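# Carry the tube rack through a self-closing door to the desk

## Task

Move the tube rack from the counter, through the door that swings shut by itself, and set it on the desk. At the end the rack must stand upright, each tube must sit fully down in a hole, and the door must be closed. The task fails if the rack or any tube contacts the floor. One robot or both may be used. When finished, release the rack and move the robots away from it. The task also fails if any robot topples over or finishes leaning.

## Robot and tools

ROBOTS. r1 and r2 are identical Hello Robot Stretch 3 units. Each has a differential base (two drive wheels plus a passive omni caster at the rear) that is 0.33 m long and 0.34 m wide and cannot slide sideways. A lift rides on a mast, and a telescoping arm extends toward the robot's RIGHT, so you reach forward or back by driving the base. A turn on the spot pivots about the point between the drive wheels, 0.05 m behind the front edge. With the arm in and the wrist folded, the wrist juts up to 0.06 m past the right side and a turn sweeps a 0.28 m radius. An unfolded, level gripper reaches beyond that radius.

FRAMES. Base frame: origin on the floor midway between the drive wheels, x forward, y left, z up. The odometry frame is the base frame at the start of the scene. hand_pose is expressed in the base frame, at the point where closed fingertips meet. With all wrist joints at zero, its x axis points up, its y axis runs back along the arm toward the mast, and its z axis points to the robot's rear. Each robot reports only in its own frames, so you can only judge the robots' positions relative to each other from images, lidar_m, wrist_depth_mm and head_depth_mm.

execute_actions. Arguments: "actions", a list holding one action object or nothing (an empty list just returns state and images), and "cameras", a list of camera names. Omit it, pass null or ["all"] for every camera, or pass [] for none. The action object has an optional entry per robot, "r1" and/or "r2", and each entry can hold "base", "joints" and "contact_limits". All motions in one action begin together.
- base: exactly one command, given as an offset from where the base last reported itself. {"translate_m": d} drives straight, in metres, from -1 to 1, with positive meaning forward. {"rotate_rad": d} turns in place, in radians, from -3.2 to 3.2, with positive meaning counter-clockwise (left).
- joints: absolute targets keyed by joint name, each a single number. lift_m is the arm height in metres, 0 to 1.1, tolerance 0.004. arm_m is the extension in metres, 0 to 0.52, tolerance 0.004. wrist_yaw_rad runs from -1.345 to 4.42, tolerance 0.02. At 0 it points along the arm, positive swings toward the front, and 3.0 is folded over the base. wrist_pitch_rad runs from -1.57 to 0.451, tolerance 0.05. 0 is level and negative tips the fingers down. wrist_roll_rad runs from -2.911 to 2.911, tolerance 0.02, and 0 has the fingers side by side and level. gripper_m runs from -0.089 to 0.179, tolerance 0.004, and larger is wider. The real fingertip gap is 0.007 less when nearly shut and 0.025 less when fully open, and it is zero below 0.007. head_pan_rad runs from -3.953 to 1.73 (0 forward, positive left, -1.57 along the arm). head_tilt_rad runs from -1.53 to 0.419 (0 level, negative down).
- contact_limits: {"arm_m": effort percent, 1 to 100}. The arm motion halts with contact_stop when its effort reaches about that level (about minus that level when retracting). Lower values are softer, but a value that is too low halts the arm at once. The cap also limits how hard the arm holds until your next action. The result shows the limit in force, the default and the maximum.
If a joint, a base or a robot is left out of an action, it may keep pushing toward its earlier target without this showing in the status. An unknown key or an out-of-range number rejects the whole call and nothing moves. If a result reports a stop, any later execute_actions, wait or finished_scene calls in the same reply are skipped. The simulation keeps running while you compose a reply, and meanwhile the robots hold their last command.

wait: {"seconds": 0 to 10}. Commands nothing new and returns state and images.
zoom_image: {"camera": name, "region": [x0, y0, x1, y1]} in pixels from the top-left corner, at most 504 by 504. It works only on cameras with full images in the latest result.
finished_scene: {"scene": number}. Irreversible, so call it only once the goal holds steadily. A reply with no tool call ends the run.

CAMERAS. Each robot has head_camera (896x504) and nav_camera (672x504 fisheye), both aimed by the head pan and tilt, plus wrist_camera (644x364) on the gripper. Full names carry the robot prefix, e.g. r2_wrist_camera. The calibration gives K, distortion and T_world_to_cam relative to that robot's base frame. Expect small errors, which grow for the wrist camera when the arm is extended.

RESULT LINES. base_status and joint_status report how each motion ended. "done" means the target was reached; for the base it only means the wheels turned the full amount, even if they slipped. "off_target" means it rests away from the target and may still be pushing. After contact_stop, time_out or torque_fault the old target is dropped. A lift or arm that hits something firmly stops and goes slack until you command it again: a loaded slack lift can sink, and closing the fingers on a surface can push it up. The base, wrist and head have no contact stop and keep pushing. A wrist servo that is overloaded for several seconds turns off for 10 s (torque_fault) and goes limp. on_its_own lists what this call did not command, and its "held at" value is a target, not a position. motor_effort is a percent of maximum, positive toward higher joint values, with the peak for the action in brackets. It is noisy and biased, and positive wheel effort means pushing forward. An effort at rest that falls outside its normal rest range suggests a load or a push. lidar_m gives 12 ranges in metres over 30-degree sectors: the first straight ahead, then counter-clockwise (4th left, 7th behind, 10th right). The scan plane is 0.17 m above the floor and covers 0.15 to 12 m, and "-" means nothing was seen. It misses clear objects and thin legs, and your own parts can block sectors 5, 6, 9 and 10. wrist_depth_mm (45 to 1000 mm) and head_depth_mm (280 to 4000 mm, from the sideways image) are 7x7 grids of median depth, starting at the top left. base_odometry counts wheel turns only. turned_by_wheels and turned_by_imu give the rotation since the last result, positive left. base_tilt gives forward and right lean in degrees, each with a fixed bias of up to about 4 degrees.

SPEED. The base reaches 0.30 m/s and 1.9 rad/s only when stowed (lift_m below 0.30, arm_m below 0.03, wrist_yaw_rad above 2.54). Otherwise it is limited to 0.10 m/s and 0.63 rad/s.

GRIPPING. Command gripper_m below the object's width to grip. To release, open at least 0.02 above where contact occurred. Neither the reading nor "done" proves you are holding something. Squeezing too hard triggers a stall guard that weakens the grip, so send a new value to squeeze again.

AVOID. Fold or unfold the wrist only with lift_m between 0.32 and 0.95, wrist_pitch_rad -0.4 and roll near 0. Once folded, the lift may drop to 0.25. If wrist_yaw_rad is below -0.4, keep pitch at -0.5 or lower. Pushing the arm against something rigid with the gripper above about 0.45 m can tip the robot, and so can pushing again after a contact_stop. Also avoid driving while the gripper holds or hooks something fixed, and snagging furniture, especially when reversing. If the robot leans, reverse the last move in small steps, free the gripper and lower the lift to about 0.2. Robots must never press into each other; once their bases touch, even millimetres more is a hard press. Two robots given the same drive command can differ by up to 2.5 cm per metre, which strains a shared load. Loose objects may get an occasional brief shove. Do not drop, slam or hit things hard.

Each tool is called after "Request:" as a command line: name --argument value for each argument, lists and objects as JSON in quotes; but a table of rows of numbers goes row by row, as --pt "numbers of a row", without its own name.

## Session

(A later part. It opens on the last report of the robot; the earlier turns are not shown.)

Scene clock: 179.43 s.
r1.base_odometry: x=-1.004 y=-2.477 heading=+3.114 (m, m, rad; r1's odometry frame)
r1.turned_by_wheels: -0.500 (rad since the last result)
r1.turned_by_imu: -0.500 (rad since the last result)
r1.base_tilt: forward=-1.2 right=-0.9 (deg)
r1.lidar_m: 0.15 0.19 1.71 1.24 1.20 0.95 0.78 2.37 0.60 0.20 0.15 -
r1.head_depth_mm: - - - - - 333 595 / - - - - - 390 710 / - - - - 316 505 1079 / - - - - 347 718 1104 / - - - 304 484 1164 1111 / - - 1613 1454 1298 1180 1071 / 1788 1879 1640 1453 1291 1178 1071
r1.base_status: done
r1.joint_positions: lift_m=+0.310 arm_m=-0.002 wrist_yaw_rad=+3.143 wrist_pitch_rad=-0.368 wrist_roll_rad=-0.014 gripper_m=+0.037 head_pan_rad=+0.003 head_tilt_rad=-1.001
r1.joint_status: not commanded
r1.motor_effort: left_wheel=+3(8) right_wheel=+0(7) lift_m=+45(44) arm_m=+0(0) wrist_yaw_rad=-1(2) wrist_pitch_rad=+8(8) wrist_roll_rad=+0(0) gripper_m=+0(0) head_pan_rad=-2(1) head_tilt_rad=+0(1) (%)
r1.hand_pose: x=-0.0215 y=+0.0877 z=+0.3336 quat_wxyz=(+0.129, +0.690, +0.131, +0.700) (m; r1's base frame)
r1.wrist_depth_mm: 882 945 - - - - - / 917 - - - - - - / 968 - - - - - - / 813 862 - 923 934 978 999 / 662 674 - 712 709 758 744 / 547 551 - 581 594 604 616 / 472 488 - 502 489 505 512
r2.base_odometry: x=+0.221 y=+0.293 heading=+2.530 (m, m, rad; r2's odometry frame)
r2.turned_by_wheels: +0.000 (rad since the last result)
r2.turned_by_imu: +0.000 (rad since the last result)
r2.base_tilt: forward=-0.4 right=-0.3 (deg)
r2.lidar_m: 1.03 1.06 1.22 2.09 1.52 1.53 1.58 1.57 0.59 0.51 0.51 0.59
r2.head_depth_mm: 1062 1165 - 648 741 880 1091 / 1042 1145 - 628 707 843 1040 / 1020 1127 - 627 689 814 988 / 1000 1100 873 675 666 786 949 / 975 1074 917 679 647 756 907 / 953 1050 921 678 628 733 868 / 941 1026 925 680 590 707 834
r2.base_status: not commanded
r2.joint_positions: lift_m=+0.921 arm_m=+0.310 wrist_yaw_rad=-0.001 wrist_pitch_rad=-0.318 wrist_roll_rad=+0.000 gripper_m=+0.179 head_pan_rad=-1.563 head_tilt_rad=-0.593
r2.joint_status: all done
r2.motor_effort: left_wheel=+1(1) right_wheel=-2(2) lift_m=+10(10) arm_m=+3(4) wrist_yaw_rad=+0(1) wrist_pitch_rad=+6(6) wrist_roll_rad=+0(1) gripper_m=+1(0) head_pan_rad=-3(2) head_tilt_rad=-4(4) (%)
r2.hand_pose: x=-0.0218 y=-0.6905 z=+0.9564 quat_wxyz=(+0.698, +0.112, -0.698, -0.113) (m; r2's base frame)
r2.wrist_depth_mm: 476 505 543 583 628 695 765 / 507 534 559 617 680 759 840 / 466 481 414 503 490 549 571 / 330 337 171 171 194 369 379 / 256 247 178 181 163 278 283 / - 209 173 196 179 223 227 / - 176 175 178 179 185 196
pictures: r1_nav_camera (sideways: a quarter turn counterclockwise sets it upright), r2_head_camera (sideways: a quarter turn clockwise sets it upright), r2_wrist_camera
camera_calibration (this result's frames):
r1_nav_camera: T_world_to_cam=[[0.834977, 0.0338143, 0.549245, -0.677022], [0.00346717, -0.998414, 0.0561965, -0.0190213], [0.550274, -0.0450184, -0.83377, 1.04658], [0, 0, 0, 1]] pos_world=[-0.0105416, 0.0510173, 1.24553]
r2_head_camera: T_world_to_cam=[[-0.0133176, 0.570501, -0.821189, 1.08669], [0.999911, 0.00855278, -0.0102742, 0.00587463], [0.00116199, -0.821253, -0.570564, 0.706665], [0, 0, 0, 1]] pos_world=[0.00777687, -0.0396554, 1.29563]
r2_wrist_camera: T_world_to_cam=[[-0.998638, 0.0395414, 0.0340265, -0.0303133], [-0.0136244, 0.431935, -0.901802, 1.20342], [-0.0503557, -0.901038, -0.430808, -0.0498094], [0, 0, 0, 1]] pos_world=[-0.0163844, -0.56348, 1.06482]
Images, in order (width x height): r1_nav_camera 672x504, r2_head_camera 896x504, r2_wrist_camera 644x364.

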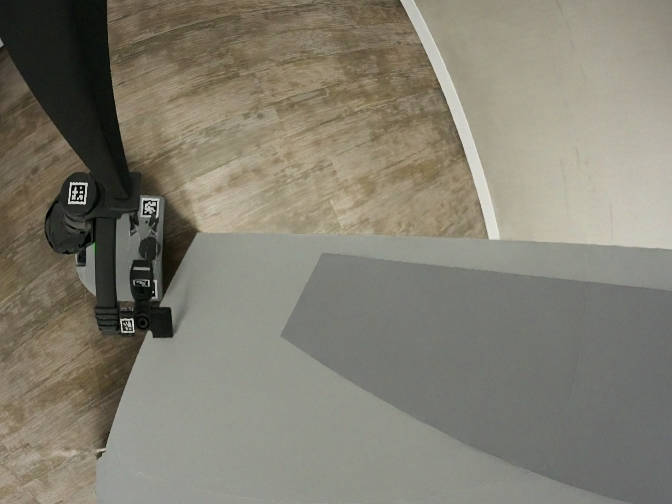

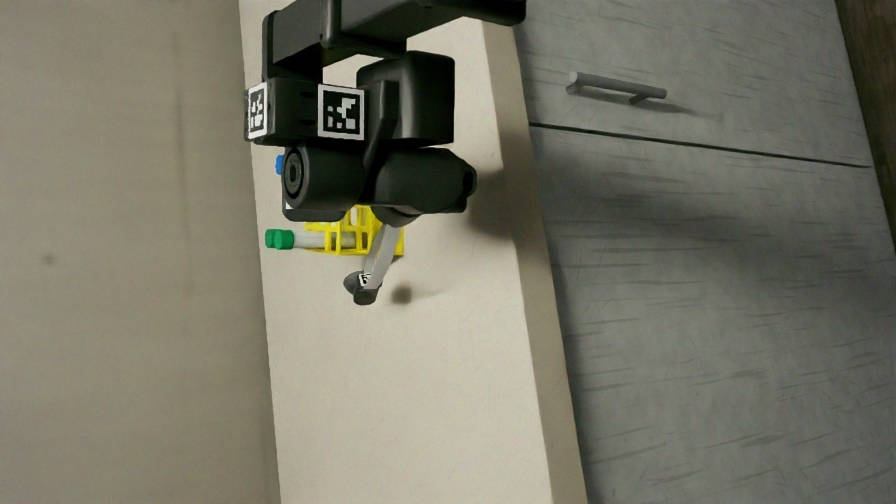

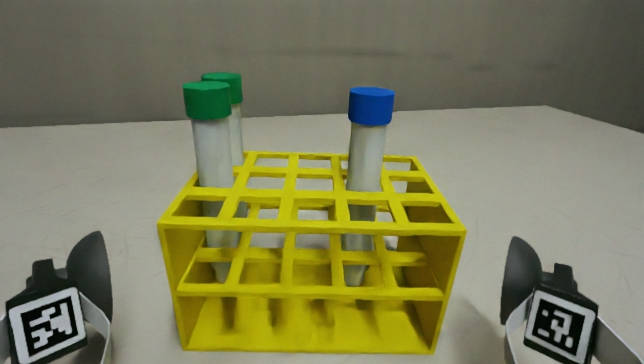

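Request:
execute_actions --actions '[{"r1":{"base":{"rotate_rad":-0.8}},"r2":{"joints":{"arm_m":0.365}}}]' --cameras '["r1_nav_camera","r2_wrist_camera"]'

Scene clock: 187.70 s.
r1.base_odometry: x=-1.004 y=-2.478 heading=+2.316 (m, m, rad; r1's odometry frame)
r1.turned_by_wheels: -0.798 (rad since the last result)
r1.turned_by_imu: -0.755 (rad since the last result)
r1.base_tilt: forward=-1.2 right=-1.1 (deg)
r1.lidar_m: - - 1.96 1.96 1.36 1.18 1.18 0.78 0.82 2.39 0.20 0.15
r1.head_depth_mm: - - - - - 838 1083 / - - - - - 553 1102 / - - - - - 459 1107 / - - - - - 411 1090 / - - - - - 356 778 / - - - - - 327 1049 / - - - - - - 1050
r1.base_status: rotate_rad off_target (by the wheels' count: -0.7981 of -0.8000)
r1.joint_positions: lift_m=+0.310 arm_m=-0.002 wrist_yaw_rad=+3.142 wrist_pitch_rad=-0.369 wrist_roll_rad=-0.014 gripper_m=+0.037 head_pan_rad=+0.003 head_tilt_rad=-0.996
r1.joint_status: not commanded
r1.on_its_own: left_wheel is at rest, and its effort (+65) is outside its rest range (-18 to +18)
r1.motor_effort: left_wheel=+65(88) right_wheel=-5(11) lift_m=+43(46) arm_m=+0(0) wrist_yaw_rad=+0(1) wrist_pitch_rad=+8(8) wrist_roll_rad=+1(0) gripper_m=-1(1) head_pan_rad=-2(2) head_tilt_rad=-2(2) (%)
r1.hand_pose: x=-0.0213 y=+0.0876 z=+0.3335 quat_wxyz=(+0.129, +0.690, +0.131, +0.700) (m; r1's base frame)
r1.wrist_depth_mm: - - - - - 132 102 / - - - - - 135 103 / - - - - - 138 105 / 822 885 - 900 208 142 107 / 664 672 - 702 212 144 109 / 550 562 - 563 200 148 111 / 462 494 - 505 245 153 113
r2.base_odometry: x=+0.221 y=+0.293 heading=+2.530 (m, m, rad; r2's odometry frame)
r2.turned_by_wheels: +0.000 (rad since the last result)
r2.turned_by_imu: +0.000 (rad since the last result)
r2.base_tilt: forward=-0.4 right=-0.2 (deg)
r2.lidar_m: 1.03 1.06 1.22 2.08 1.59 1.58 1.57 1.57 0.59 0.51 0.51 0.59
r2.head_depth_mm: 1067 1176 - 661 740 880 1094 / 1040 1137 - 661 707 846 1039 / 1019 1122 - 649 689 814 985 / 996 1101 871 676 668 787 951 / 977 1076 919 676 647 758 907 / 955 1055 922 677 630 728 872 / 939 1028 925 682 590 705 836
r2.base_status: not commanded
r2.joint_positions: lift_m=+0.921 arm_m=+0.365 wrist_yaw_rad=-0.001 wrist_pitch_rad=-0.318 wrist_roll_rad=+0.000 gripper_m=+0.179 head_pan_rad=-1.563 head_tilt_rad=-0.593
r2.joint_status: all done
r2.motor_effort: left_wheel=+2(2) right_wheel=-3(3) lift_m=+10(10) arm_m=+3(0) wrist_yaw_rad=+1(0) wrist_pitch_rad=+6(6) wrist_roll_rad=-1(0) gripper_m=-1(1) head_pan_rad=-3(3) head_tilt_rad=-5(5) (%)
r2.hand_pose: x=-0.0218 y=-0.7454 z=+0.9564 quat_wxyz=(+0.698, +0.112, -0.698, -0.113) (m; r2's base frame)
r2.wrist_depth_mm: 438 464 497 531 581 642 705 / 459 490 523 572 627 682 776 / 466 408 424 503 448 551 575 / 331 315 156 177 181 368 378 / 255 239 138 138 134 277 282 / - 112 115 118 146 123 227 / - 130 164 158 160 133 195
pictures: r1_nav_camera (sideways: a quarter turn counterclockwise sets it upright), r2_wrist_camera
camera_calibration (this result's frames):
r1_nav_camera: T_world_to_cam=[[0.832404, 0.0336276, 0.553148, -0.682091], [0.00298986, -0.998415, 0.0561975, -0.01902], [0.554161, -0.0451252, -0.831186, 1.0432], [0, 0, 0, 1]] pos_world=[-0.0102666, 0.0510216, 1.24546]
r2_wrist_camera: T_world_to_cam=[[-0.998638, 0.0395407, 0.0340266, -0.0281394], [-0.0136249, 0.431934, -0.901802, 1.22717], [-0.0503552, -0.901038, -0.430807, -0.0993591], [0, 0, 0, 1]] pos_world=[-0.0163843, -0.618472, 1.06482]
Images, in order (width x height): r1_nav_camera 672x504, r2_wrist_camera 644x364.

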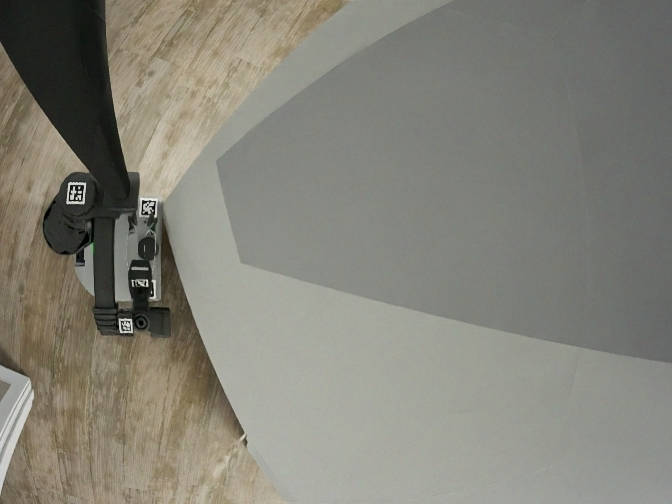

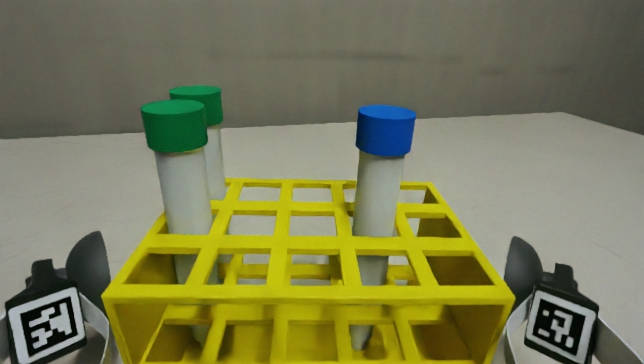

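Request:
execute_actions --actions '[{"r1":{"base":{"translate_m":0.3}},"r2":{"joints":{"gripper_m":0.09}}}]' --cameras '["r1_nav_camera","r2_wrist_camera","r2_head_camera"]'

Scene clock: 196.87 s.
r1.base_odometry: x=-1.208 y=-2.257 heading=+2.316 (m, m, rad; r1's odometry frame)
r1.turned_by_wheels: +0.000 (rad since the last result)
r1.turned_by_imu: +0.111 (rad since the last result)
r1.base_tilt: forward=-1.3 right=-1.2 (deg)
r1.lidar_m: - - 0.15 1.85 1.56 1.44 1.33 1.04 2.48 0.20 0.15 -
r1.head_depth_mm: - - - - - - 1043 / - - - - - - 528 / - - - - - - 571 / - - - - - - 791 / - - - - - 363 974 / - - - - - 414 1078 / - - - - - 1125 1075
r1.base_status: done
r1.joint_positions: lift_m=+0.310 arm_m=-0.002 wrist_yaw_rad=+3.136 wrist_pitch_rad=-0.369 wrist_roll_rad=-0.014 gripper_m=+0.037 head_pan_rad=-0.001 head_tilt_rad=-1.001
r1.joint_status: not commanded
r1.motor_effort: left_wheel=-1(86) right_wheel=+3(10) lift_m=+43(44) arm_m=+0(0) wrist_yaw_rad=+3(4) wrist_pitch_rad=+8(8) wrist_roll_rad=+0(0) gripper_m=+0(1) head_pan_rad=+0(3) head_tilt_rad=+0(2) (%)
r1.hand_pose: x=-0.0200 y=+0.0876 z=+0.3335 quat_wxyz=(+0.131, +0.690, +0.129, +0.700) (m; r1's base frame)
r1.wrist_depth_mm: - - - - - - 111 / - - - - - 173 109 / - - - - - 168 107 / 845 840 - 912 944 163 106 / 657 694 - 715 702 159 104 / 547 549 - 584 552 155 102 / 470 490 - 509 471 152 100
r2.base_odometry: x=+0.221 y=+0.293 heading=+2.530 (m, m, rad; r2's odometry frame)
r2.turned_by_wheels: +0.000 (rad since the last result)
r2.turned_by_imu: +0.001 (rad since the last result)
r2.base_tilt: forward=-0.5 right=-0.2 (deg)
r2.lidar_m: 1.03 1.06 1.22 2.09 1.28 1.29 1.57 1.57 0.59 0.51 0.51 0.59
r2.head_depth_mm: 1069 1171 - 661 738 881 1101 / 1045 1137 - 663 704 848 1041 / 1024 1121 - 651 690 811 993 / 999 1095 896 675 668 785 952 / 979 1074 925 674 648 755 907 / 951 1052 920 677 628 728 869 / 937 1031 922 680 591 706 838
r2.base_status: not commanded
r2.joint_positions: lift_m=+0.921 arm_m=+0.365 wrist_yaw_rad=-0.001 wrist_pitch_rad=-0.317 wrist_roll_rad=+0.000 gripper_m=+0.101 head_pan_rad=-1.563 head_tilt_rad=-0.593
r2.joint_status: gripper_m off_target (ended at +0.101, target +0.090)
r2.on_its_own: gripper_m is held at +0.100, not at your +0.090, by its stall guard, which is not easing now
r2.motor_effort: left_wheel=+2(1) right_wheel=-3(2) lift_m=+10(10) arm_m=+4(3) wrist_yaw_rad=+1(1) wrist_pitch_rad=+6(6) wrist_roll_rad=-1(0) gripper_m=-21(100) head_pan_rad=-3(3) head_tilt_rad=-5(5) (%)
r2.hand_pose: x=-0.0218 y=-0.7455 z=+0.9566 quat_wxyz=(+0.698, +0.112, -0.698, -0.112) (m; r2's base frame)
r2.wrist_depth_mm: 432 461 492 531 578 643 702 / 459 492 520 572 622 682 753 / 471 443 170 507 451 553 569 / 330 333 164 188 194 370 379 / 255 241 145 142 157 280 283 / 211 129 157 159 160 135 226 / - 158 165 166 146 177 191
pictures: r1_nav_camera (sideways: a quarter turn counterclockwise sets it upright), r2_head_camera (sideways: a quarter turn clockwise sets it upright), r2_wrist_camera
camera_calibration (this result's frames):
r1_nav_camera: T_world_to_cam=[[0.835194, 0.0307454, 0.549096, -0.676829], [-0.00019203, -0.99842, 0.0561964, -0.0189988], [0.549956, -0.0470403, -0.833868, 1.04671], [0, 0, 0, 1]] pos_world=[-0.010364, 0.0510781, 1.24553]
r2_head_camera: T_world_to_cam=[[-0.0133178, 0.570501, -0.821189, 1.08669], [0.999911, 0.00855302, -0.0102742, 0.00587463], [0.00116219, -0.821252, -0.570564, 0.706665], [0, 0, 0, 1]] pos_world=[0.00777688, -0.0396554, 1.29563]
r2_wrist_camera: T_world_to_cam=[[-0.998638, 0.0395652, 0.034, -0.0280982], [-0.0136262, 0.431291, -0.90211, 1.22718], [-0.050356, -0.901345, -0.430165, -0.100206], [0, 0, 0, 1]] pos_world=[-0.0163843, -0.618479, 1.0649]
Images, in order (width x height): r1_nav_camera 672x504, r2_head_camera 896x504, r2_wrist_camera 644x364.

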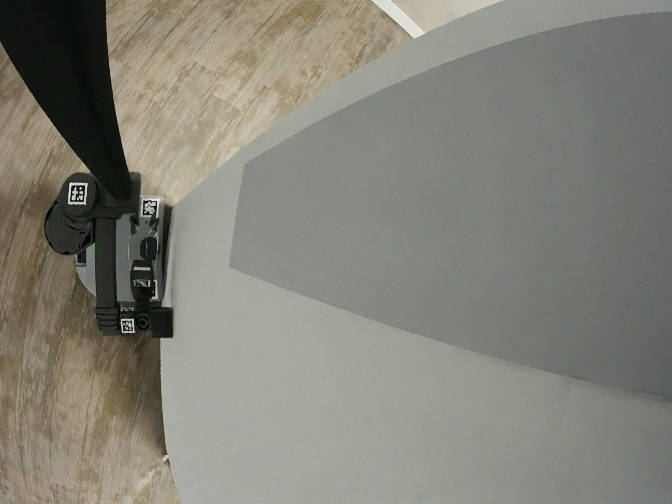

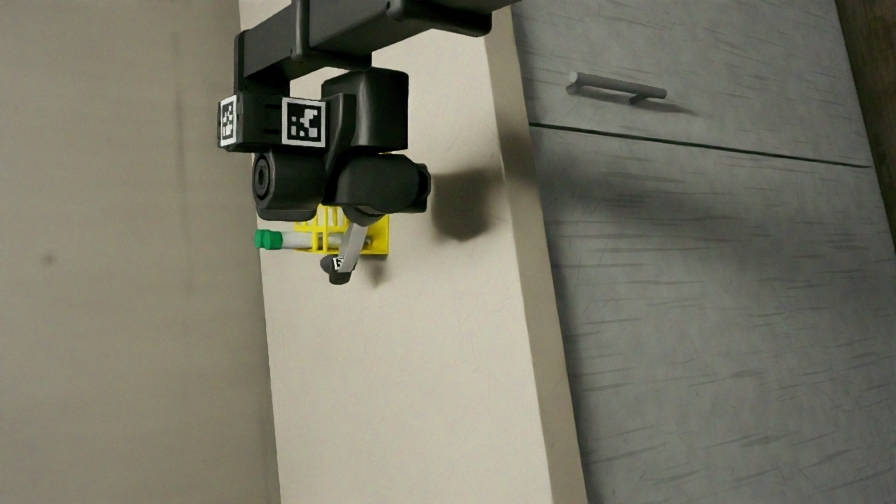

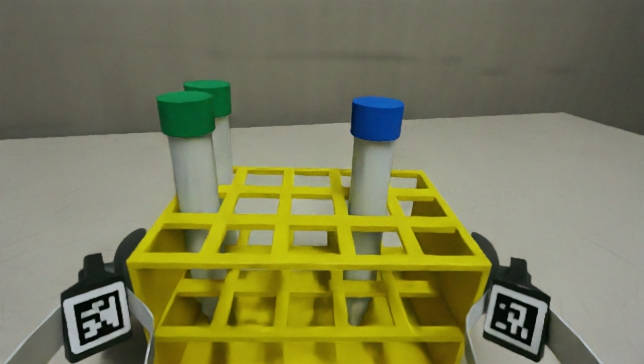

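Request:
execute_actions --actions '[{"r1":{"base":{"rotate_rad":-0.35}},"r2":{"joints":{"lift_m":0.96}}}]' --cameras '["r1_nav_camera","r2_wrist_camera","r2_head_camera"]'

Scene clock: 203.83 s.
r1.base_odometry: x=-1.208 y=-2.257 heading=+1.966 (m, m, rad; r1's odometry frame)
r1.turned_by_wheels: -0.350 (rad since the last result)
r1.turned_by_imu: -0.345 (rad since the last result)
r1.base_tilt: forward=-1.4 right=-1.0 (deg)
r1.lidar_m: - - 0.15 1.82 1.92 1.48 1.44 1.07 1.04 2.48 0.16 0.15
r1.head_depth_mm: - - - - - 533 1084 / - - - - - 487 1094 / - - - - - 428 1103 / - - - - - 399 1094 / - - - - - 360 730 / - - - - - 338 1056 / - - - - - - 1052
r1.base_status: done
r1.joint_positions: lift_m=+0.310 arm_m=-0.002 wrist_yaw_rad=+3.140 wrist_pitch_rad=-0.369 wrist_roll_rad=-0.014 gripper_m=+0.037 head_pan_rad=+0.002 head_tilt_rad=-0.999
r1.joint_status: not commanded
r1.motor_effort: left_wheel=+9(47) right_wheel=-2(9) lift_m=+40(43) arm_m=+0(0) wrist_yaw_rad=+1(3) wrist_pitch_rad=+8(8) wrist_roll_rad=+0(0) gripper_m=-1(0) head_pan_rad=-1(1) head_tilt_rad=+0(1) (%)
r1.hand_pose: x=-0.0209 y=+0.0876 z=+0.3336 quat_wxyz=(+0.130, +0.690, +0.130, +0.700) (m; r1's base frame)
r1.wrist_depth_mm: - - - - - 137 102 / - - - - - 140 104 / - - - - 216 141 104 / 804 853 - 900 221 143 106 / 649 676 - 691 224 145 107 / 549 561 - 579 206 148 108 / 471 489 - 507 258 150 109
r2.base_odometry: x=+0.221 y=+0.293 heading=+2.530 (m, m, rad; r2's odometry frame)
r2.turned_by_wheels: +0.000 (rad since the last result)
r2.turned_by_imu: +0.001 (rad since the last result)
r2.base_tilt: forward=-0.4 right=-0.2 (deg)
r2.lidar_m: 1.04 1.06 1.22 2.09 1.26 1.27 1.57 1.57 0.59 0.51 0.51 0.59
r2.head_depth_mm: 1063 1156 829 672 739 879 1097 / 1044 1114 - 673 707 845 1037 / 1022 1101 - 676 688 816 988 / 1003 1097 797 676 669 783 950 / 980 1074 919 677 646 754 912 / 959 1051 922 679 627 731 871 / 940 1023 926 679 588 706 834
r2.base_status: not commanded
r2.joint_positions: lift_m=+0.959 arm_m=+0.365 wrist_yaw_rad=-0.001 wrist_pitch_rad=-0.323 wrist_roll_rad=+0.000 gripper_m=+0.101 head_pan_rad=-1.563 head_tilt_rad=-0.593
r2.joint_status: all done
r2.on_its_own: gripper_m is held at +0.100, not at your +0.090, by its stall guard, which is not easing now
r2.motor_effort: left_wheel=+2(1) right_wheel=-2(2) lift_m=+34(35) arm_m=+3(2) wrist_yaw_rad=+0(1) wrist_pitch_rad=+8(8) wrist_roll_rad=+0(1) gripper_m=-20(20) head_pan_rad=-3(3) head_tilt_rad=-5(4) (%)
r2.hand_pose: x=-0.0218 y=-0.7449 z=+0.9937 quat_wxyz=(+0.698, +0.114, -0.698, -0.115) (m; r2's base frame)
r2.wrist_depth_mm: 434 463 494 531 581 636 702 / 462 492 520 576 625 676 758 / 484 512 172 596 595 704 821 / 408 412 168 385 195 453 469 / 316 304 148 144 148 343 350 / 261 129 158 160 159 135 279 / - 158 171 168 169 220 237
pictures: r1_nav_camera (sideways: a quarter turn counterclockwise sets it upright), r2_head_camera (sideways: a quarter turn clockwise sets it upright), r2_wrist_camera
camera_calibration (this result's frames):
r1_nav_camera: T_world_to_cam=[[0.834412, 0.0324949, 0.550182, -0.67824], [0.00182765, -0.998418, 0.0561968, -0.0190118], [0.551138, -0.0458858, -0.833152, 1.04577], [0, 0, 0, 1]] pos_world=[-0.0103977, 0.0510436, 1.24551]
r2_head_camera: T_world_to_cam=[[-0.0133178, 0.570501, -0.821189, 1.08669], [0.999911, 0.00855302, -0.0102742, 0.00587463], [0.00116219, -0.821253, -0.570564, 0.706665], [0, 0, 0, 1]] pos_world=[0.00777688, -0.0396554, 1.29563]
r2_wrist_camera: T_world_to_cam=[[-0.998639, 0.0393612, 0.0342268, -0.0297591], [-0.013621, 0.436623, -0.899542, 1.26178], [-0.0503512, -0.898783, -0.435492, -0.0765075], [0, 0, 0, 1]] pos_world=[-0.0163841, -0.618514, 1.10272]
Images, in order (width x height): r1_nav_camera 672x504, r2_head_camera 896x504, r2_wrist_camera 644x364.

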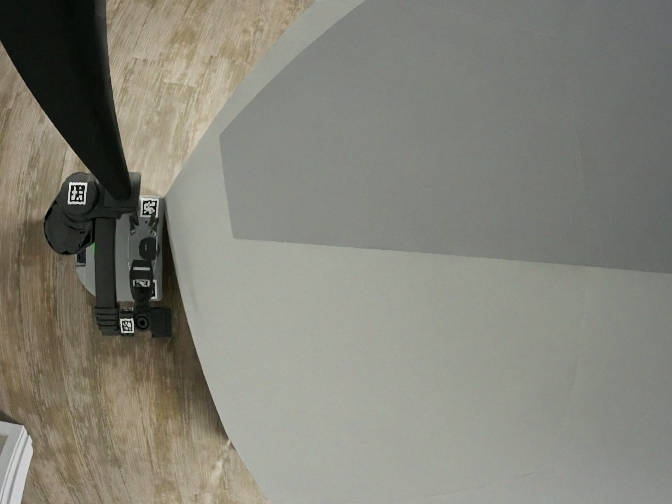

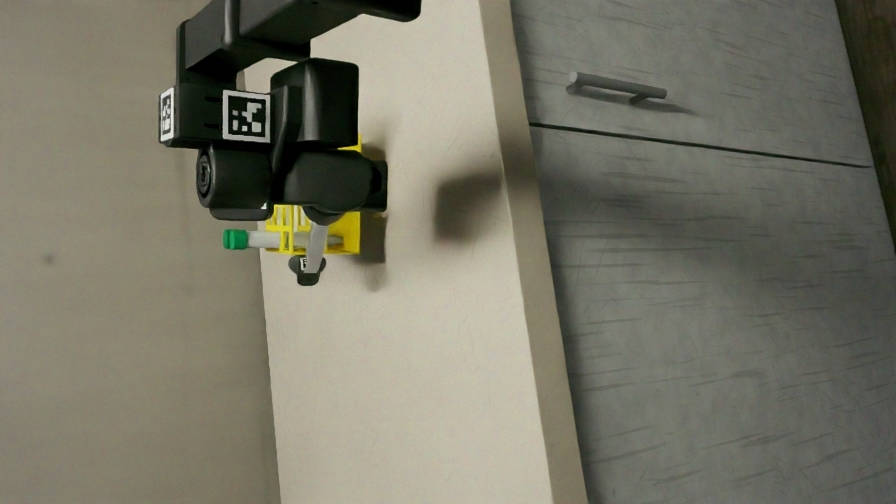

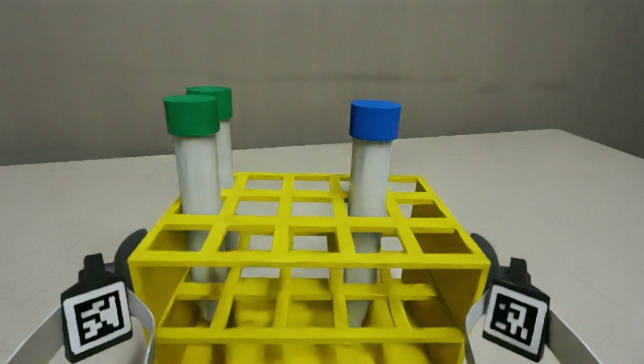

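Request:
execute_actions --actions '[{"r1":{"base":{"translate_m":0.35}},"r2":{"joints":{"arm_m":0.3}}}]' --cameras '["r1_nav_camera","r2_wrist_camera","r2_nav_camera"]'

Scene clock: 211.97 s.
r1.base_odometry: x=-1.343 y=-1.934 heading=+1.966 (m, m, rad; r1's odometry frame)
r1.turned_by_wheels: +0.000 (rad since the last result)
r1.turned_by_imu: +0.000 (rad since the last result)
r1.base_tilt: forward=-1.2 right=-1.0 (deg)
r1.lidar_m: - 0.15 0.17 1.81 1.91 1.84 1.79 1.31 2.68 0.20 0.15 -
r1.head_depth_mm: - - - - - - 670 / - - - - - 317 610 / - - - - - 355 775 / - - - - - 404 1089 / - - - - - 449 1111 / - - - - - 530 1076 / - - - - - 1128 1077
r1.base_status: done
r1.joint_positions: lift_m=+0.310 arm_m=-0.002 wrist_yaw_rad=+3.134 wrist_pitch_rad=-0.369 wrist_roll_rad=-0.014 gripper_m=+0.037 head_pan_rad=+0.004 head_tilt_rad=-1.001
r1.joint_status: not commanded
r1.motor_effort: left_wheel=+1(24) right_wheel=+3(20) lift_m=+40(40) arm_m=+0(0) wrist_yaw_rad=+6(9) wrist_pitch_rad=+8(8) wrist_roll_rad=+1(0) gripper_m=+0(0) head_pan_rad=-3(3) head_tilt_rad=+0(2) (%)
r1.hand_pose: x=-0.0195 y=+0.0876 z=+0.3336 quat_wxyz=(+0.132, +0.690, +0.128, +0.700) (m; r1's base frame)
r1.wrist_depth_mm: - - - - - - 157 / - - - - - - 151 / - - - - - - 147 / 837 817 - 925 948 237 142 / 649 665 - 694 742 225 138 / 550 552 - 566 592 213 133 / 470 488 - 515 474 204 130
r2.base_odometry: x=+0.221 y=+0.293 heading=+2.530 (m, m, rad; r2's odometry frame)
r2.turned_by_wheels: +0.000 (rad since the last result)
r2.turned_by_imu: +0.001 (rad since the last result)
r2.base_tilt: forward=-0.4 right=-0.2 (deg)
r2.lidar_m: 1.03 1.06 1.21 2.09 2.64 0.88 1.57 1.57 0.59 0.51 0.51 0.59
r2.head_depth_mm: 1070 1157 913 671 741 882 1096 / 1039 1122 - 660 707 847 1039 / 1011 1117 - 653 687 812 994 / 997 1097 833 677 669 784 944 / 973 1080 917 677 649 756 907 / 959 1050 923 679 629 731 868 / 935 1027 922 680 590 706 834
r2.base_status: not commanded
r2.joint_positions: lift_m=+0.959 arm_m=+0.300 wrist_yaw_rad=-0.001 wrist_pitch_rad=-0.324 wrist_roll_rad=+0.000 gripper_m=+0.101 head_pan_rad=-1.563 head_tilt_rad=-0.593
r2.joint_status: all done
r2.on_its_own: gripper_m is held at +0.100, not at your +0.090, by its stall guard, which is not easing now
r2.motor_effort: left_wheel=+2(1) right_wheel=-3(3) lift_m=+34(34) arm_m=-3(4) wrist_yaw_rad=-1(1) wrist_pitch_rad=+8(8) wrist_roll_rad=+0(0) gripper_m=-20(20) head_pan_rad=-3(3) head_tilt_rad=-5(5) (%)
r2.hand_pose: x=-0.0218 y=-0.6806 z=+0.9936 quat_wxyz=(+0.698, +0.114, -0.698, -0.115) (m; r2's base frame)
r2.wrist_depth_mm: 486 516 554 594 644 707 770 / 505 540 584 636 696 764 853 / 534 568 172 639 587 673 893 / 406 414 168 387 194 457 463 / 315 305 149 144 148 344 350 / 262 129 158 161 158 135 279 / - 158 171 169 169 220 237
pictures: r1_nav_camera (sideways: a quarter turn counterclockwise sets it upright), r2_nav_camera (sideways: a quarter turn counterclockwise sets it upright), r2_wrist_camera
camera_calibration (this result's frames):
r1_nav_camera: T_world_to_cam=[[0.835097, 0.0341725, 0.54904, -0.676756], [0.00390881, -0.998412, 0.0561964, -0.0190238], [0.550088, -0.0447834, -0.833905, 1.04676], [0, 0, 0, 1]] pos_world=[-0.0105773, 0.0510101, 1.24553]
r2_nav_camera: T_world_to_cam=[[0.0138974, -0.544782, 0.838463, -1.05013], [-0.997762, -0.0624058, -0.0240097, 0.0918563], [0.065405, -0.836253, -0.54443, 0.660693], [0, 0, 0, 1]] pos_world=[0.0630321, -0.0138547, 1.2424]
r2_wrist_camera: T_world_to_cam=[[-0.998639, 0.0393525, 0.0342363, -0.0323037], [-0.0136206, 0.436851, -0.899431, 1.23369], [-0.050351, -0.898673, -0.43572, -0.0184296], [0, 0, 0, 1]] pos_world=[-0.0163841, -0.55423, 1.1027]
Images, in order (width x height): r1_nav_camera 672x504, r2_nav_camera 672x504, r2_wrist_camera 644x364.

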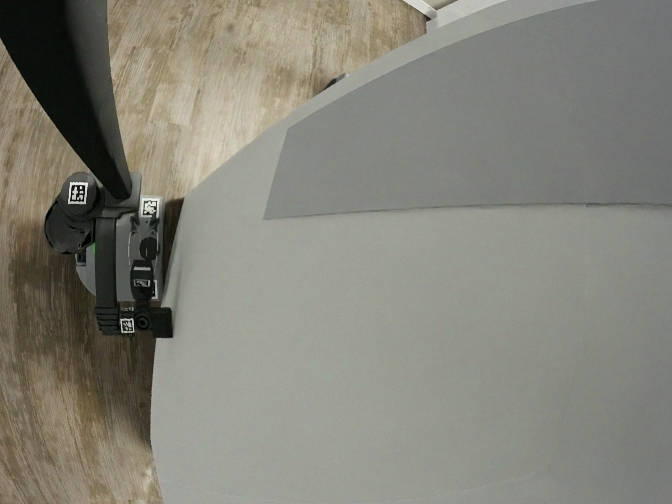

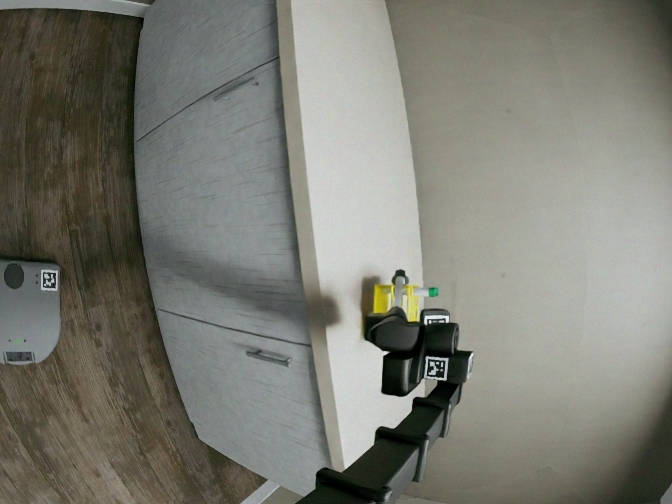

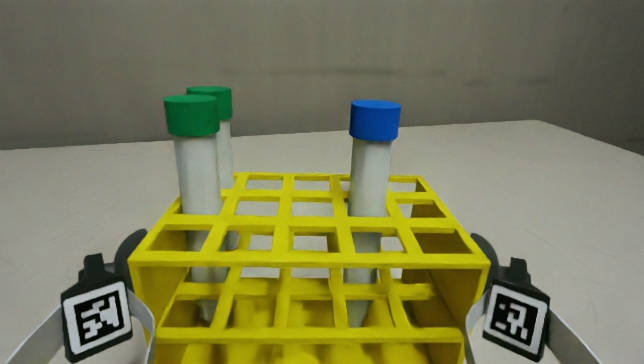

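Request:
execute_actions --actions '[{"r1":{"base":{"rotate_rad":-0.35}},"r2":{"joints":{"arm_m":0.0}}}]' --cameras '[]'

Request:
execute_actions --actions '[{"r1":{"base":{"translate_m":0.3}},"r2":{"joints":{"wrist_yaw_rad":1.6,"head_pan_rad":1.7,"head_tilt_rad":-0.6}}}]' --cameras '["r1_nav_camera","r2_wrist_camera","r2_nav_camera"]'

Scene clock: 223.73 s.
r1.base_odometry: x=-1.343 y=-1.934 heading=+1.616 (m, m, rad; r1's odometry frame)
r1.turned_by_wheels: -0.350 (rad since the last result)
r1.turned_by_imu: -0.341 (rad since the last result)
r1.base_tilt: forward=-1.1 right=-1.1 (deg)
r1.lidar_m: - - 0.15 0.19 1.81 2.06 1.80 1.75 1.30 0.72 0.15 -
r1.head_depth_mm: - - - - - 451 1086 / - - - - - 390 1092 / - - - - - 358 1093 / - - - - - 342 994 / - - - - - - 681 / - - - - - - 1037 / - - - - - - 1052
r1.base_status: done
r1.joint_positions: lift_m=+0.310 arm_m=-0.002 wrist_yaw_rad=+3.140 wrist_pitch_rad=-0.369 wrist_roll_rad=-0.014 gripper_m=+0.037 head_pan_rad=+0.002 head_tilt_rad=-0.996
r1.joint_status: not commanded
r1.motor_effort: left_wheel=+9(79) right_wheel=-2(4) lift_m=+38(39) arm_m=+0(0) wrist_yaw_rad=+1(5) wrist_pitch_rad=+8(9) wrist_roll_rad=+0(0) gripper_m=+0(1) head_pan_rad=-2(3) head_tilt_rad=-2(2) (%)
r1.hand_pose: x=-0.0209 y=+0.0876 z=+0.3337 quat_wxyz=(+0.130, +0.690, +0.130, +0.700) (m; r1's base frame)
r1.wrist_depth_mm: - - - - 209 131 95 / - - - - 212 132 96 / - - - - 217 133 97 / 830 859 - 931 217 135 98 / 663 683 - 700 220 136 98 / 550 575 - 577 199 137 99 / 475 488 - 507 250 139 99
r2.base_odometry: x=+0.221 y=+0.293 heading=+2.530 (m, m, rad; r2's odometry frame)
r2.turned_by_wheels: +0.000 (rad since the last result)
r2.turned_by_imu: +0.001 (rad since the last result)
r2.base_tilt: forward=-0.4 right=-0.2 (deg)
r2.lidar_m: 1.03 1.06 1.22 2.09 2.63 0.90 1.57 1.57 0.59 0.51 0.51 0.59
r2.head_depth_mm: 1067 1168 912 670 - - - / 1048 1154 913 662 - - - / 1022 1129 916 692 - - - / 998 1104 916 463 451 798 948 / 979 1078 917 677 656 757 905 / 960 1053 922 678 627 732 869 / 936 1027 922 680 589 706 836
r2.base_status: not commanded
r2.joint_positions: lift_m=+0.959 arm_m=+0.003 wrist_yaw_rad=-0.001 wrist_pitch_rad=-0.324 wrist_roll_rad=+0.000 gripper_m=+0.101 head_pan_rad=-1.563 head_tilt_rad=-0.593
r2.joint_status: all done
joint sent to its limit — the command would take r2.arm_m past its lower limit, so that joint was sent only as far as its limit.
r2.on_its_own: gripper_m is held at +0.100, not at your +0.090, by its stall guard, which is not easing now
r2.motor_effort: left_wheel=+1(1) right_wheel=-2(2) lift_m=+34(34) arm_m=-4(3) wrist_yaw_rad=+0(1) wrist_pitch_rad=+8(8) wrist_roll_rad=+0(0) gripper_m=-21(20) head_pan_rad=-3(3) head_tilt_rad=-5(4) (%)
r2.hand_pose: x=-0.0217 y=-0.3828 z=+0.9935 quat_wxyz=(+0.698, +0.114, -0.698, -0.115) (m; r2's base frame)
r2.wrist_depth_mm: 703 747 818 876 945 - - / 752 790 853 930 999 - - / 576 553 171 621 598 684 773 / 407 414 168 389 195 459 474 / 317 304 148 144 148 394 491 / 269 129 158 161 158 135 566 / - 158 170 168 169 560 663
pictures: none
No camera images: the call's "cameras" was empty. Leave "cameras" out to get every camera's image.

Scene clock: 227.70 s.
r1.base_odometry: x=-1.356 y=-1.635 heading=+1.617 (m, m, rad; r1's odometry frame)
r1.turned_by_wheels: +0.001 (rad since the last result)
r1.turned_by_imu: -0.042 (rad since the last result)
r1.base_tilt: forward=-1.5 right=-1.1 (deg)
r1.lidar_m: - - 0.15 0.20 1.86 2.07 1.96 1.78 1.40 0.22 0.15 -
r1.head_depth_mm: - - - - - - 1053 / - - - - - - 1047 / - - - - - - 1093 / - - - - - - - / - - - - - - - / - - - - - - 1056 / - - - - - - 1062
r1.base_status: translate_m off_target (by the wheels' count: +0.2997 of +0.3000)
r1.joint_positions: lift_m=+0.310 arm_m=-0.002 wrist_yaw_rad=+3.141 wrist_pitch_rad=-0.369 wrist_roll_rad=-0.014 gripper_m=+0.037 head_pan_rad=+0.001 head_tilt_rad=-1.023
r1.joint_status: not commanded
r1.on_its_own: left_wheel is at rest, and its effort (+57) is outside its rest range (-18 to +18)
r1.motor_effort: left_wheel=+57(69) right_wheel=+4(22) lift_m=+35(39) arm_m=+0(1) wrist_yaw_rad=+0(3) wrist_pitch_rad=+8(8) wrist_roll_rad=+0(0) gripper_m=+0(1) head_pan_rad=+0(13) head_tilt_rad=+12(14) (%)
r1.hand_pose: x=-0.0212 y=+0.0876 z=+0.3337 quat_wxyz=(+0.129, +0.690, +0.131, +0.700) (m; r1's base frame)
r1.wrist_depth_mm: - - - - 219 118 81 / - - - - 220 118 80 / - - - - 215 117 80 / 822 859 - 903 213 116 79 / 663 675 - 711 212 115 79 / 547 569 - 574 176 113 78 / 473 489 - 512 228 113 78
r2.base_odometry: x=+0.221 y=+0.293 heading=+2.530 (m, m, rad; r2's odometry frame)
r2.turned_by_wheels: +0.000 (rad since the last result)
r2.turned_by_imu: +0.000 (rad since the last result)
r2.base_tilt: forward=-0.4 right=-0.2 (deg)
r2.lidar_m: 1.03 1.06 1.22 2.09 2.64 0.80 1.47 1.57 0.59 0.51 0.51 0.59
r2.head_depth_mm: 2378 2541 2618 2292 1809 1490 1273 / 2374 2661 2871 2286 1838 1502 1275 / 2344 2572 2845 2291 1816 1502 1275 / 2313 2584 2836 2280 1824 1492 1277 / 2300 2561 2790 - - - 1244 / 2266 2490 2774 - - - - / 2211 2419 - - - - -
r2.base_status: not commanded
r2.joint_positions: lift_m=+0.959 arm_m=+0.003 wrist_yaw_rad=+1.598 wrist_pitch_rad=-0.324 wrist_roll_rad=+0.000 gripper_m=+0.101 head_pan_rad=+1.693 head_tilt_rad=-0.593
r2.joint_status: all done
r2.on_its_own: gripper_m is held at +0.100, not at your +0.090, by its stall guard, which is not easing now
r2.motor_effort: left_wheel=+2(1) right_wheel=-3(3) lift_m=+34(34) arm_m=-4(3) wrist_yaw_rad=+2(2) wrist_pitch_rad=+8(8) wrist_roll_rad=+0(0) gripper_m=-21(20) head_pan_rad=+2(33) head_tilt_rad=-4(1) (%)
r2.hand_pose: x=+0.2138 y=-0.1413 z=+0.9935 quat_wxyz=(+0.569, +0.580, -0.405, +0.420) (m; r2's base frame)
r2.wrist_depth_mm: 805 865 911 992 - - 924 / 845 894 968 - - - 937 / 917 950 174 - 657 677 711 / 952 - 168 - 194 489 467 / - - 148 144 148 439 354 / - 129 158 161 158 135 343 / - 158 171 168 169 513 345
pictures: r1_nav_camera (sideways: a quarter turn counterclockwise sets it upright), r2_nav_camera (sideways: a quarter turn counterclockwise sets it upright), r2_wrist_camera
camera_calibration (this result's frames):
r1_nav_camera: T_world_to_cam=[[0.847314, 0.0323172, 0.530108, -0.652168], [0.00293605, -0.998417, 0.056174, -0.0189871], [0.531084, -0.0460406, -0.846067, 1.06268], [0, 0, 0, 1]] pos_world=[-0.0117272, 0.0510457, 1.24589]
r2_nav_camera: T_world_to_cam=[[-0.075925, 0.539653, 0.838457, -1.04958], [0.984139, 0.175765, -0.0240103, 0.0797674], [-0.160329, 0.823335, -0.544439, 0.662082], [0, 0, 0, 1]] pos_world=[-0.0520405, 0.00727216, 1.2424]
r2_wrist_camera: T_world_to_cam=[[-0.0114775, -0.999347, 0.0342601, -0.176161], [-0.436785, -0.0258102, -0.899195, 1.02604], [0.899492, -0.0252849, -0.436204, 0.398871], [0, 0, 0, 1]] pos_world=[0.0873574, -0.139478, 1.10264]
Images, in order (width x height): r1_nav_camera 672x504, r2_nav_camera 672x504, r2_wrist_camera 644x364.

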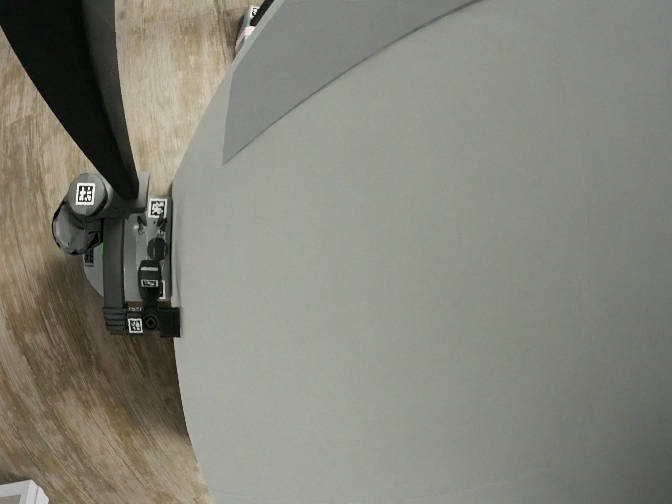

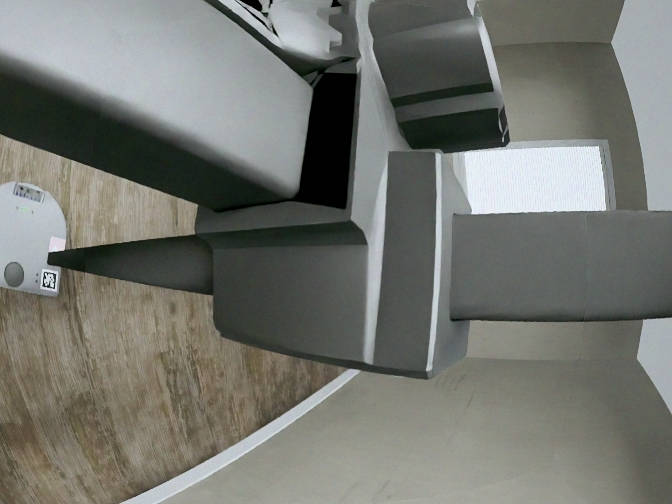

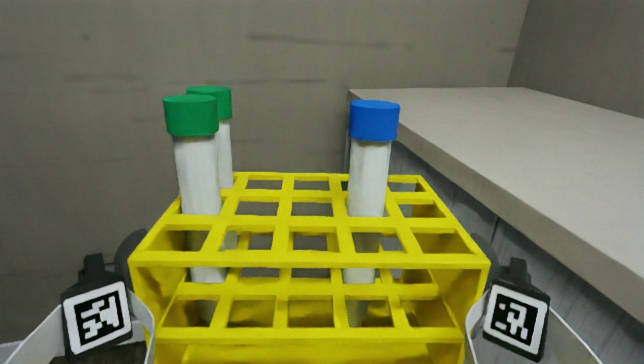

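Request:
execute_actions --actions '[{"r1":{"base":{"translate_m":-0.02},"joints":{"head_tilt_rad":-1.0,"head_pan_rad":-2.5}},"r2":{"base":{"rotate_rad":1.82},"joints":{"head_pan_rad":0,"head_tilt_rad":-0.8}}}]' --cameras '["r2_nav_camera"]'

Request:
execute_actions --actions '[{"r2":{"base":{"translate_m":1.0},"joints":{"lift_m":0.85}}}]' --cameras '["r2_nav_camera","r1_nav_camera","r2_wrist_camera"]'

Scene clock: 240.97 s.
r1.base_odometry: x=-1.355 y=-1.655 heading=+1.618 (m, m, rad; r1's odometry frame)
r1.turned_by_wheels: +0.000 (rad since the last result)
r1.turned_by_imu: -0.073 (rad since the last result)
r1.base_tilt: forward=-1.3 right=-1.0 (deg)
r1.lidar_m: - - 0.15 0.22 1.86 1.99 1.94 1.92 1.39 0.47 0.15 -
r1.head_depth_mm: 1693 1912 1683 1485 1318 1195 1061 / 1740 1926 1683 1474 1320 1227 - / 1799 1940 1677 1475 1316 1218 - / 1853 1937 1675 1469 1307 1229 - / 1846 1898 1670 1465 1310 1213 1016 / 1507 1669 1659 1461 1307 1183 757 / 1266 1514 1668 1462 1305 1179 564
r1.base_status: done
r1.joint_positions: lift_m=+0.310 arm_m=-0.002 wrist_yaw_rad=+3.141 wrist_pitch_rad=-0.369 wrist_roll_rad=-0.014 gripper_m=+0.037 head_pan_rad=-2.493 head_tilt_rad=-0.986
r1.joint_status: all done
r1.motor_effort: left_wheel=+4(43) right_wheel=+2(22) lift_m=+35(36) arm_m=+0(0) wrist_yaw_rad=+0(0) wrist_pitch_rad=+8(8) wrist_roll_rad=+0(0) gripper_m=-1(0) head_pan_rad=-5(100) head_tilt_rad=-8(28) (%)
r1.hand_pose: x=-0.0212 y=+0.0876 z=+0.3337 quat_wxyz=(+0.129, +0.690, +0.131, +0.700) (m; r1's base frame)
r1.wrist_depth_mm: - - - - 234 140 99 / - - - - 238 139 100 / - - - - 237 141 100 / 830 864 - 933 239 141 100 / 658 680 - 710 237 142 101 / 551 544 - 579 210 142 100 / 467 493 - 509 267 143 101
r2.base_odometry: x=+0.221 y=+0.293 heading=-1.933 (m, m, rad; r2's odometry frame)
r2.turned_by_wheels: +1.820 (rad since the last result)
r2.turned_by_imu: +1.852 (rad since the last result)
r2.base_tilt: forward=-0.4 right=-0.2 (deg)
r2.lidar_m: 2.64 0.94 0.80 1.57 0.73 0.53 0.51 0.53 0.72 1.06 1.09 1.47
r2.head_depth_mm: 2422 2648 2192 1797 306 328 1158 / 2414 2615 2206 1788 1528 1293 1175 / 2424 2679 2201 1814 1536 1331 1173 / 2439 2678 2215 1804 1530 1327 1180 / 2457 2629 2198 1823 1546 1333 1177 / 2424 2677 2205 1819 1541 1331 1179 / 2415 2682 2225 1821 1540 1338 1180
r2.base_status: done
r2.joint_positions: lift_m=+0.959 arm_m=+0.003 wrist_yaw_rad=+1.598 wrist_pitch_rad=-0.324 wrist_roll_rad=+0.000 gripper_m=+0.101 head_pan_rad=+0.007 head_tilt_rad=-0.790
r2.joint_status: all done
r2.on_its_own: gripper_m is held at +0.100, not at your +0.090, by its stall guard, which is not easing now
r2.motor_effort: left_wheel=-3(7) right_wheel=+2(4) lift_m=+34(34) arm_m=-4(4) wrist_yaw_rad=+1(0) wrist_pitch_rad=+8(8) wrist_roll_rad=-1(0) gripper_m=-20(20) head_pan_rad=-3(33) head_tilt_rad=-6(29) (%)
r2.hand_pose: x=+0.2138 y=-0.1412 z=+0.9935 quat_wxyz=(+0.569, +0.580, -0.405, +0.420) (m; r2's base frame)
r2.wrist_depth_mm: - - - - - - - / - - - - - - - / - - - - - - - / - - 168 - 195 - - / - - 148 144 148 - - / - 129 158 160 158 135 - / - 158 171 169 169 - -
pictures: r2_nav_camera (sideways: a quarter turn counterclockwise sets it upright)
camera_calibration (this result's frames):
r2_nav_camera: T_world_to_cam=[[0.69861, 0.0146769, 0.715352, -0.893834], [0.0560568, -0.997839, -0.034272, 0.0987808], [0.713304, 0.0640431, -0.697923, 0.856412], [0, 0, 0, 1]] pos_world=[0.008022, 0.0568388, 1.2405]
Images, in order (width x height): r2_nav_camera 672x504.

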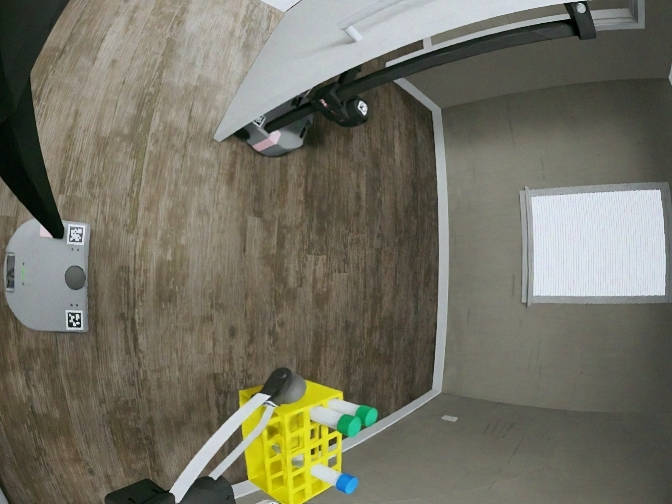

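Scene clock: 252.33 s.
r1.base_odometry: x=-1.355 y=-1.655 heading=+1.618 (m, m, rad; r1's odometry frame)
r1.turned_by_wheels: +0.000 (rad since the last result)
r1.turned_by_imu: -0.003 (rad since the last result)
r1.base_tilt: forward=-1.3 right=-1.0 (deg)
r1.lidar_m: - - 0.15 0.22 0.69 0.84 1.94 1.92 1.39 0.47 0.15 -
r1.head_depth_mm: 1698 1895 1677 1477 1312 1197 1060 / 1747 1907 1675 1476 1315 1221 - / 1808 1949 1681 1470 1311 1220 - / 1853 1952 1670 1464 1314 1230 - / 1851 1896 1668 1463 1307 1213 1016 / 1521 1675 1664 1462 1298 1179 760 / 1268 1502 1659 1469 1307 1177 563
r1.base_status: not commanded
r1.joint_positions: lift_m=+0.310 arm_m=-0.002 wrist_yaw_rad=+3.141 wrist_pitch_rad=-0.369 wrist_roll_rad=-0.014 gripper_m=+0.037 head_pan_rad=-2.493 head_tilt_rad=-0.986
r1.joint_status: not commanded
r1.motor_effort: left_wheel=+4(4) right_wheel=+2(2) lift_m=+36(36) arm_m=+0(1) wrist_yaw_rad=+0(1) wrist_pitch_rad=+8(8) wrist_roll_rad=+0(0) gripper_m=+0(0) head_pan_rad=-5(4) head_tilt_rad=-8(9) (%)
r1.hand_pose: x=-0.0212 y=+0.0876 z=+0.3337 quat_wxyz=(+0.129, +0.690, +0.131, +0.700) (m; r1's base frame)
r1.wrist_depth_mm: - - - - 236 139 100 / - - - - 236 140 99 / 659 740 - - 237 141 100 / 587 654 - 896 239 141 100 / 637 692 - 700 240 142 100 / 548 558 - 571 210 142 100 / 468 490 - 502 268 143 101
r2.base_odometry: x=-0.134 y=-0.642 heading=-1.934 (m, m, rad; r2's odometry frame)
r2.turned_by_wheels: +0.000 (rad since the last result)
r2.turned_by_imu: +0.008 (rad since the last result)
r2.base_tilt: forward=-0.4 right=-0.3 (deg)
r2.lidar_m: 1.63 1.69 1.80 1.14 0.75 1.58 1.51 1.50 1.08 1.04 1.08 1.45
r2.head_depth_mm: 1462 1670 1914 1789 1534 395 1113 / 1461 1671 1950 1798 1537 428 1153 / 1441 1667 1961 1800 1532 1332 1179 / 1457 1672 1961 1809 1536 1335 1170 / 1468 1668 1956 1813 1542 1333 1179 / 1461 1702 1971 1795 1540 1334 1182 / 1468 1693 1968 1811 1550 1333 1186
r2.base_status: done
r2.joint_positions: lift_m=+0.851 arm_m=+0.003 wrist_yaw_rad=+1.598 wrist_pitch_rad=-0.324 wrist_roll_rad=+0.000 gripper_m=+0.101 head_pan_rad=+0.007 head_tilt_rad=-0.790
r2.joint_status: all done
r2.on_its_own: gripper_m is held at +0.100, not at your +0.090, by its stall guard, which is not easing now
r2.motor_effort: left_wheel=-4(5) right_wheel=+2(5) lift_m=+10(31) arm_m=-4(4) wrist_yaw_rad=+2(1) wrist_pitch_rad=+8(9) wrist_roll_rad=+0(0) gripper_m=-21(20) head_pan_rad=-3(3) head_tilt_rad=-6(6) (%)
r2.hand_pose: x=+0.2137 y=-0.1412 z=+0.8849 quat_wxyz=(+0.569, +0.580, -0.405, +0.420) (m; r2's base frame)
r2.wrist_depth_mm: - - - - - - - / - - - - - - - / - - 174 - - - - / - - 168 - 195 - - / - - 148 144 148 - - / - 129 158 161 158 135 - / - 158 170 169 169 - -
pictures: r1_nav_camera (sideways: a quarter turn counterclockwise sets it upright), r2_nav_camera (sideways: a quarter turn counterclockwise sets it upright), r2_wrist_camera
camera_calibration (this result's frames):
r1_nav_camera: T_world_to_cam=[[-0.639967, -0.524341, 0.561701, -0.684252], [-0.602792, 0.795917, 0.0561954, -0.0153227], [-0.476533, -0.302626, -0.82543, 1.042], [0, 0, 0, 1]] pos_world=[0.0494125, -0.0312497, 1.24531]
r2_nav_camera: T_world_to_cam=[[0.698673, 0.0146734, 0.71529, -0.893754], [0.056048, -0.99784, -0.0342764, 0.0987865], [0.713242, 0.0640386, -0.697986, 0.856495], [0, 0, 0, 1]] pos_world=[0.00801688, 0.0568388, 1.2405]
r2_wrist_camera: T_world_to_cam=[[-0.0108694, -0.999353, 0.0342733, -0.172454], [-0.43701, -0.0260812, -0.899078, 0.928311], [0.899391, -0.0247503, -0.436444, 0.351853], [0, 0, 0, 1]] pos_world=[0.0873538, -0.139423, 0.994099]
Images, in order (width x height): r1_nav_camera 672x504, r2_nav_camera 672x504, r2_wrist_camera 644x364.

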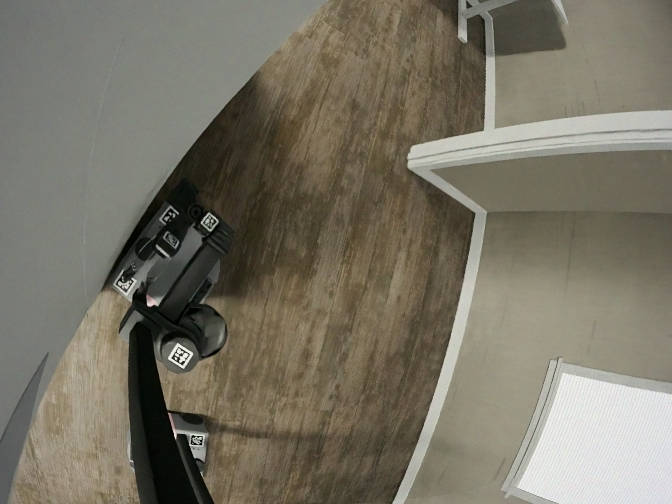

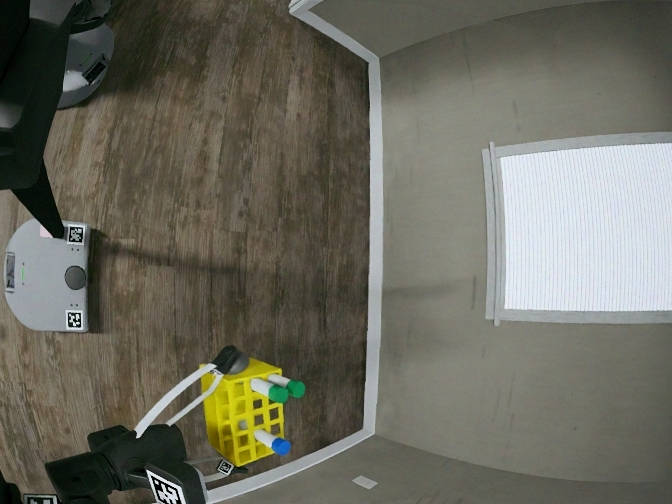

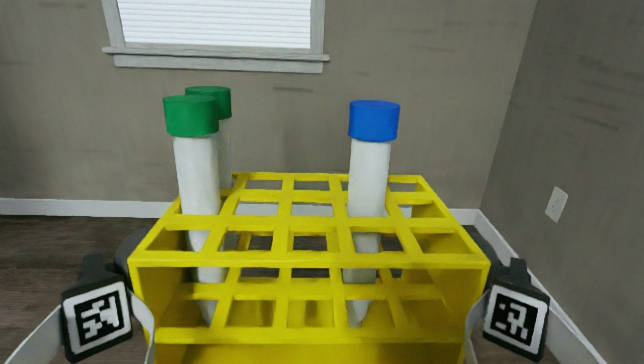

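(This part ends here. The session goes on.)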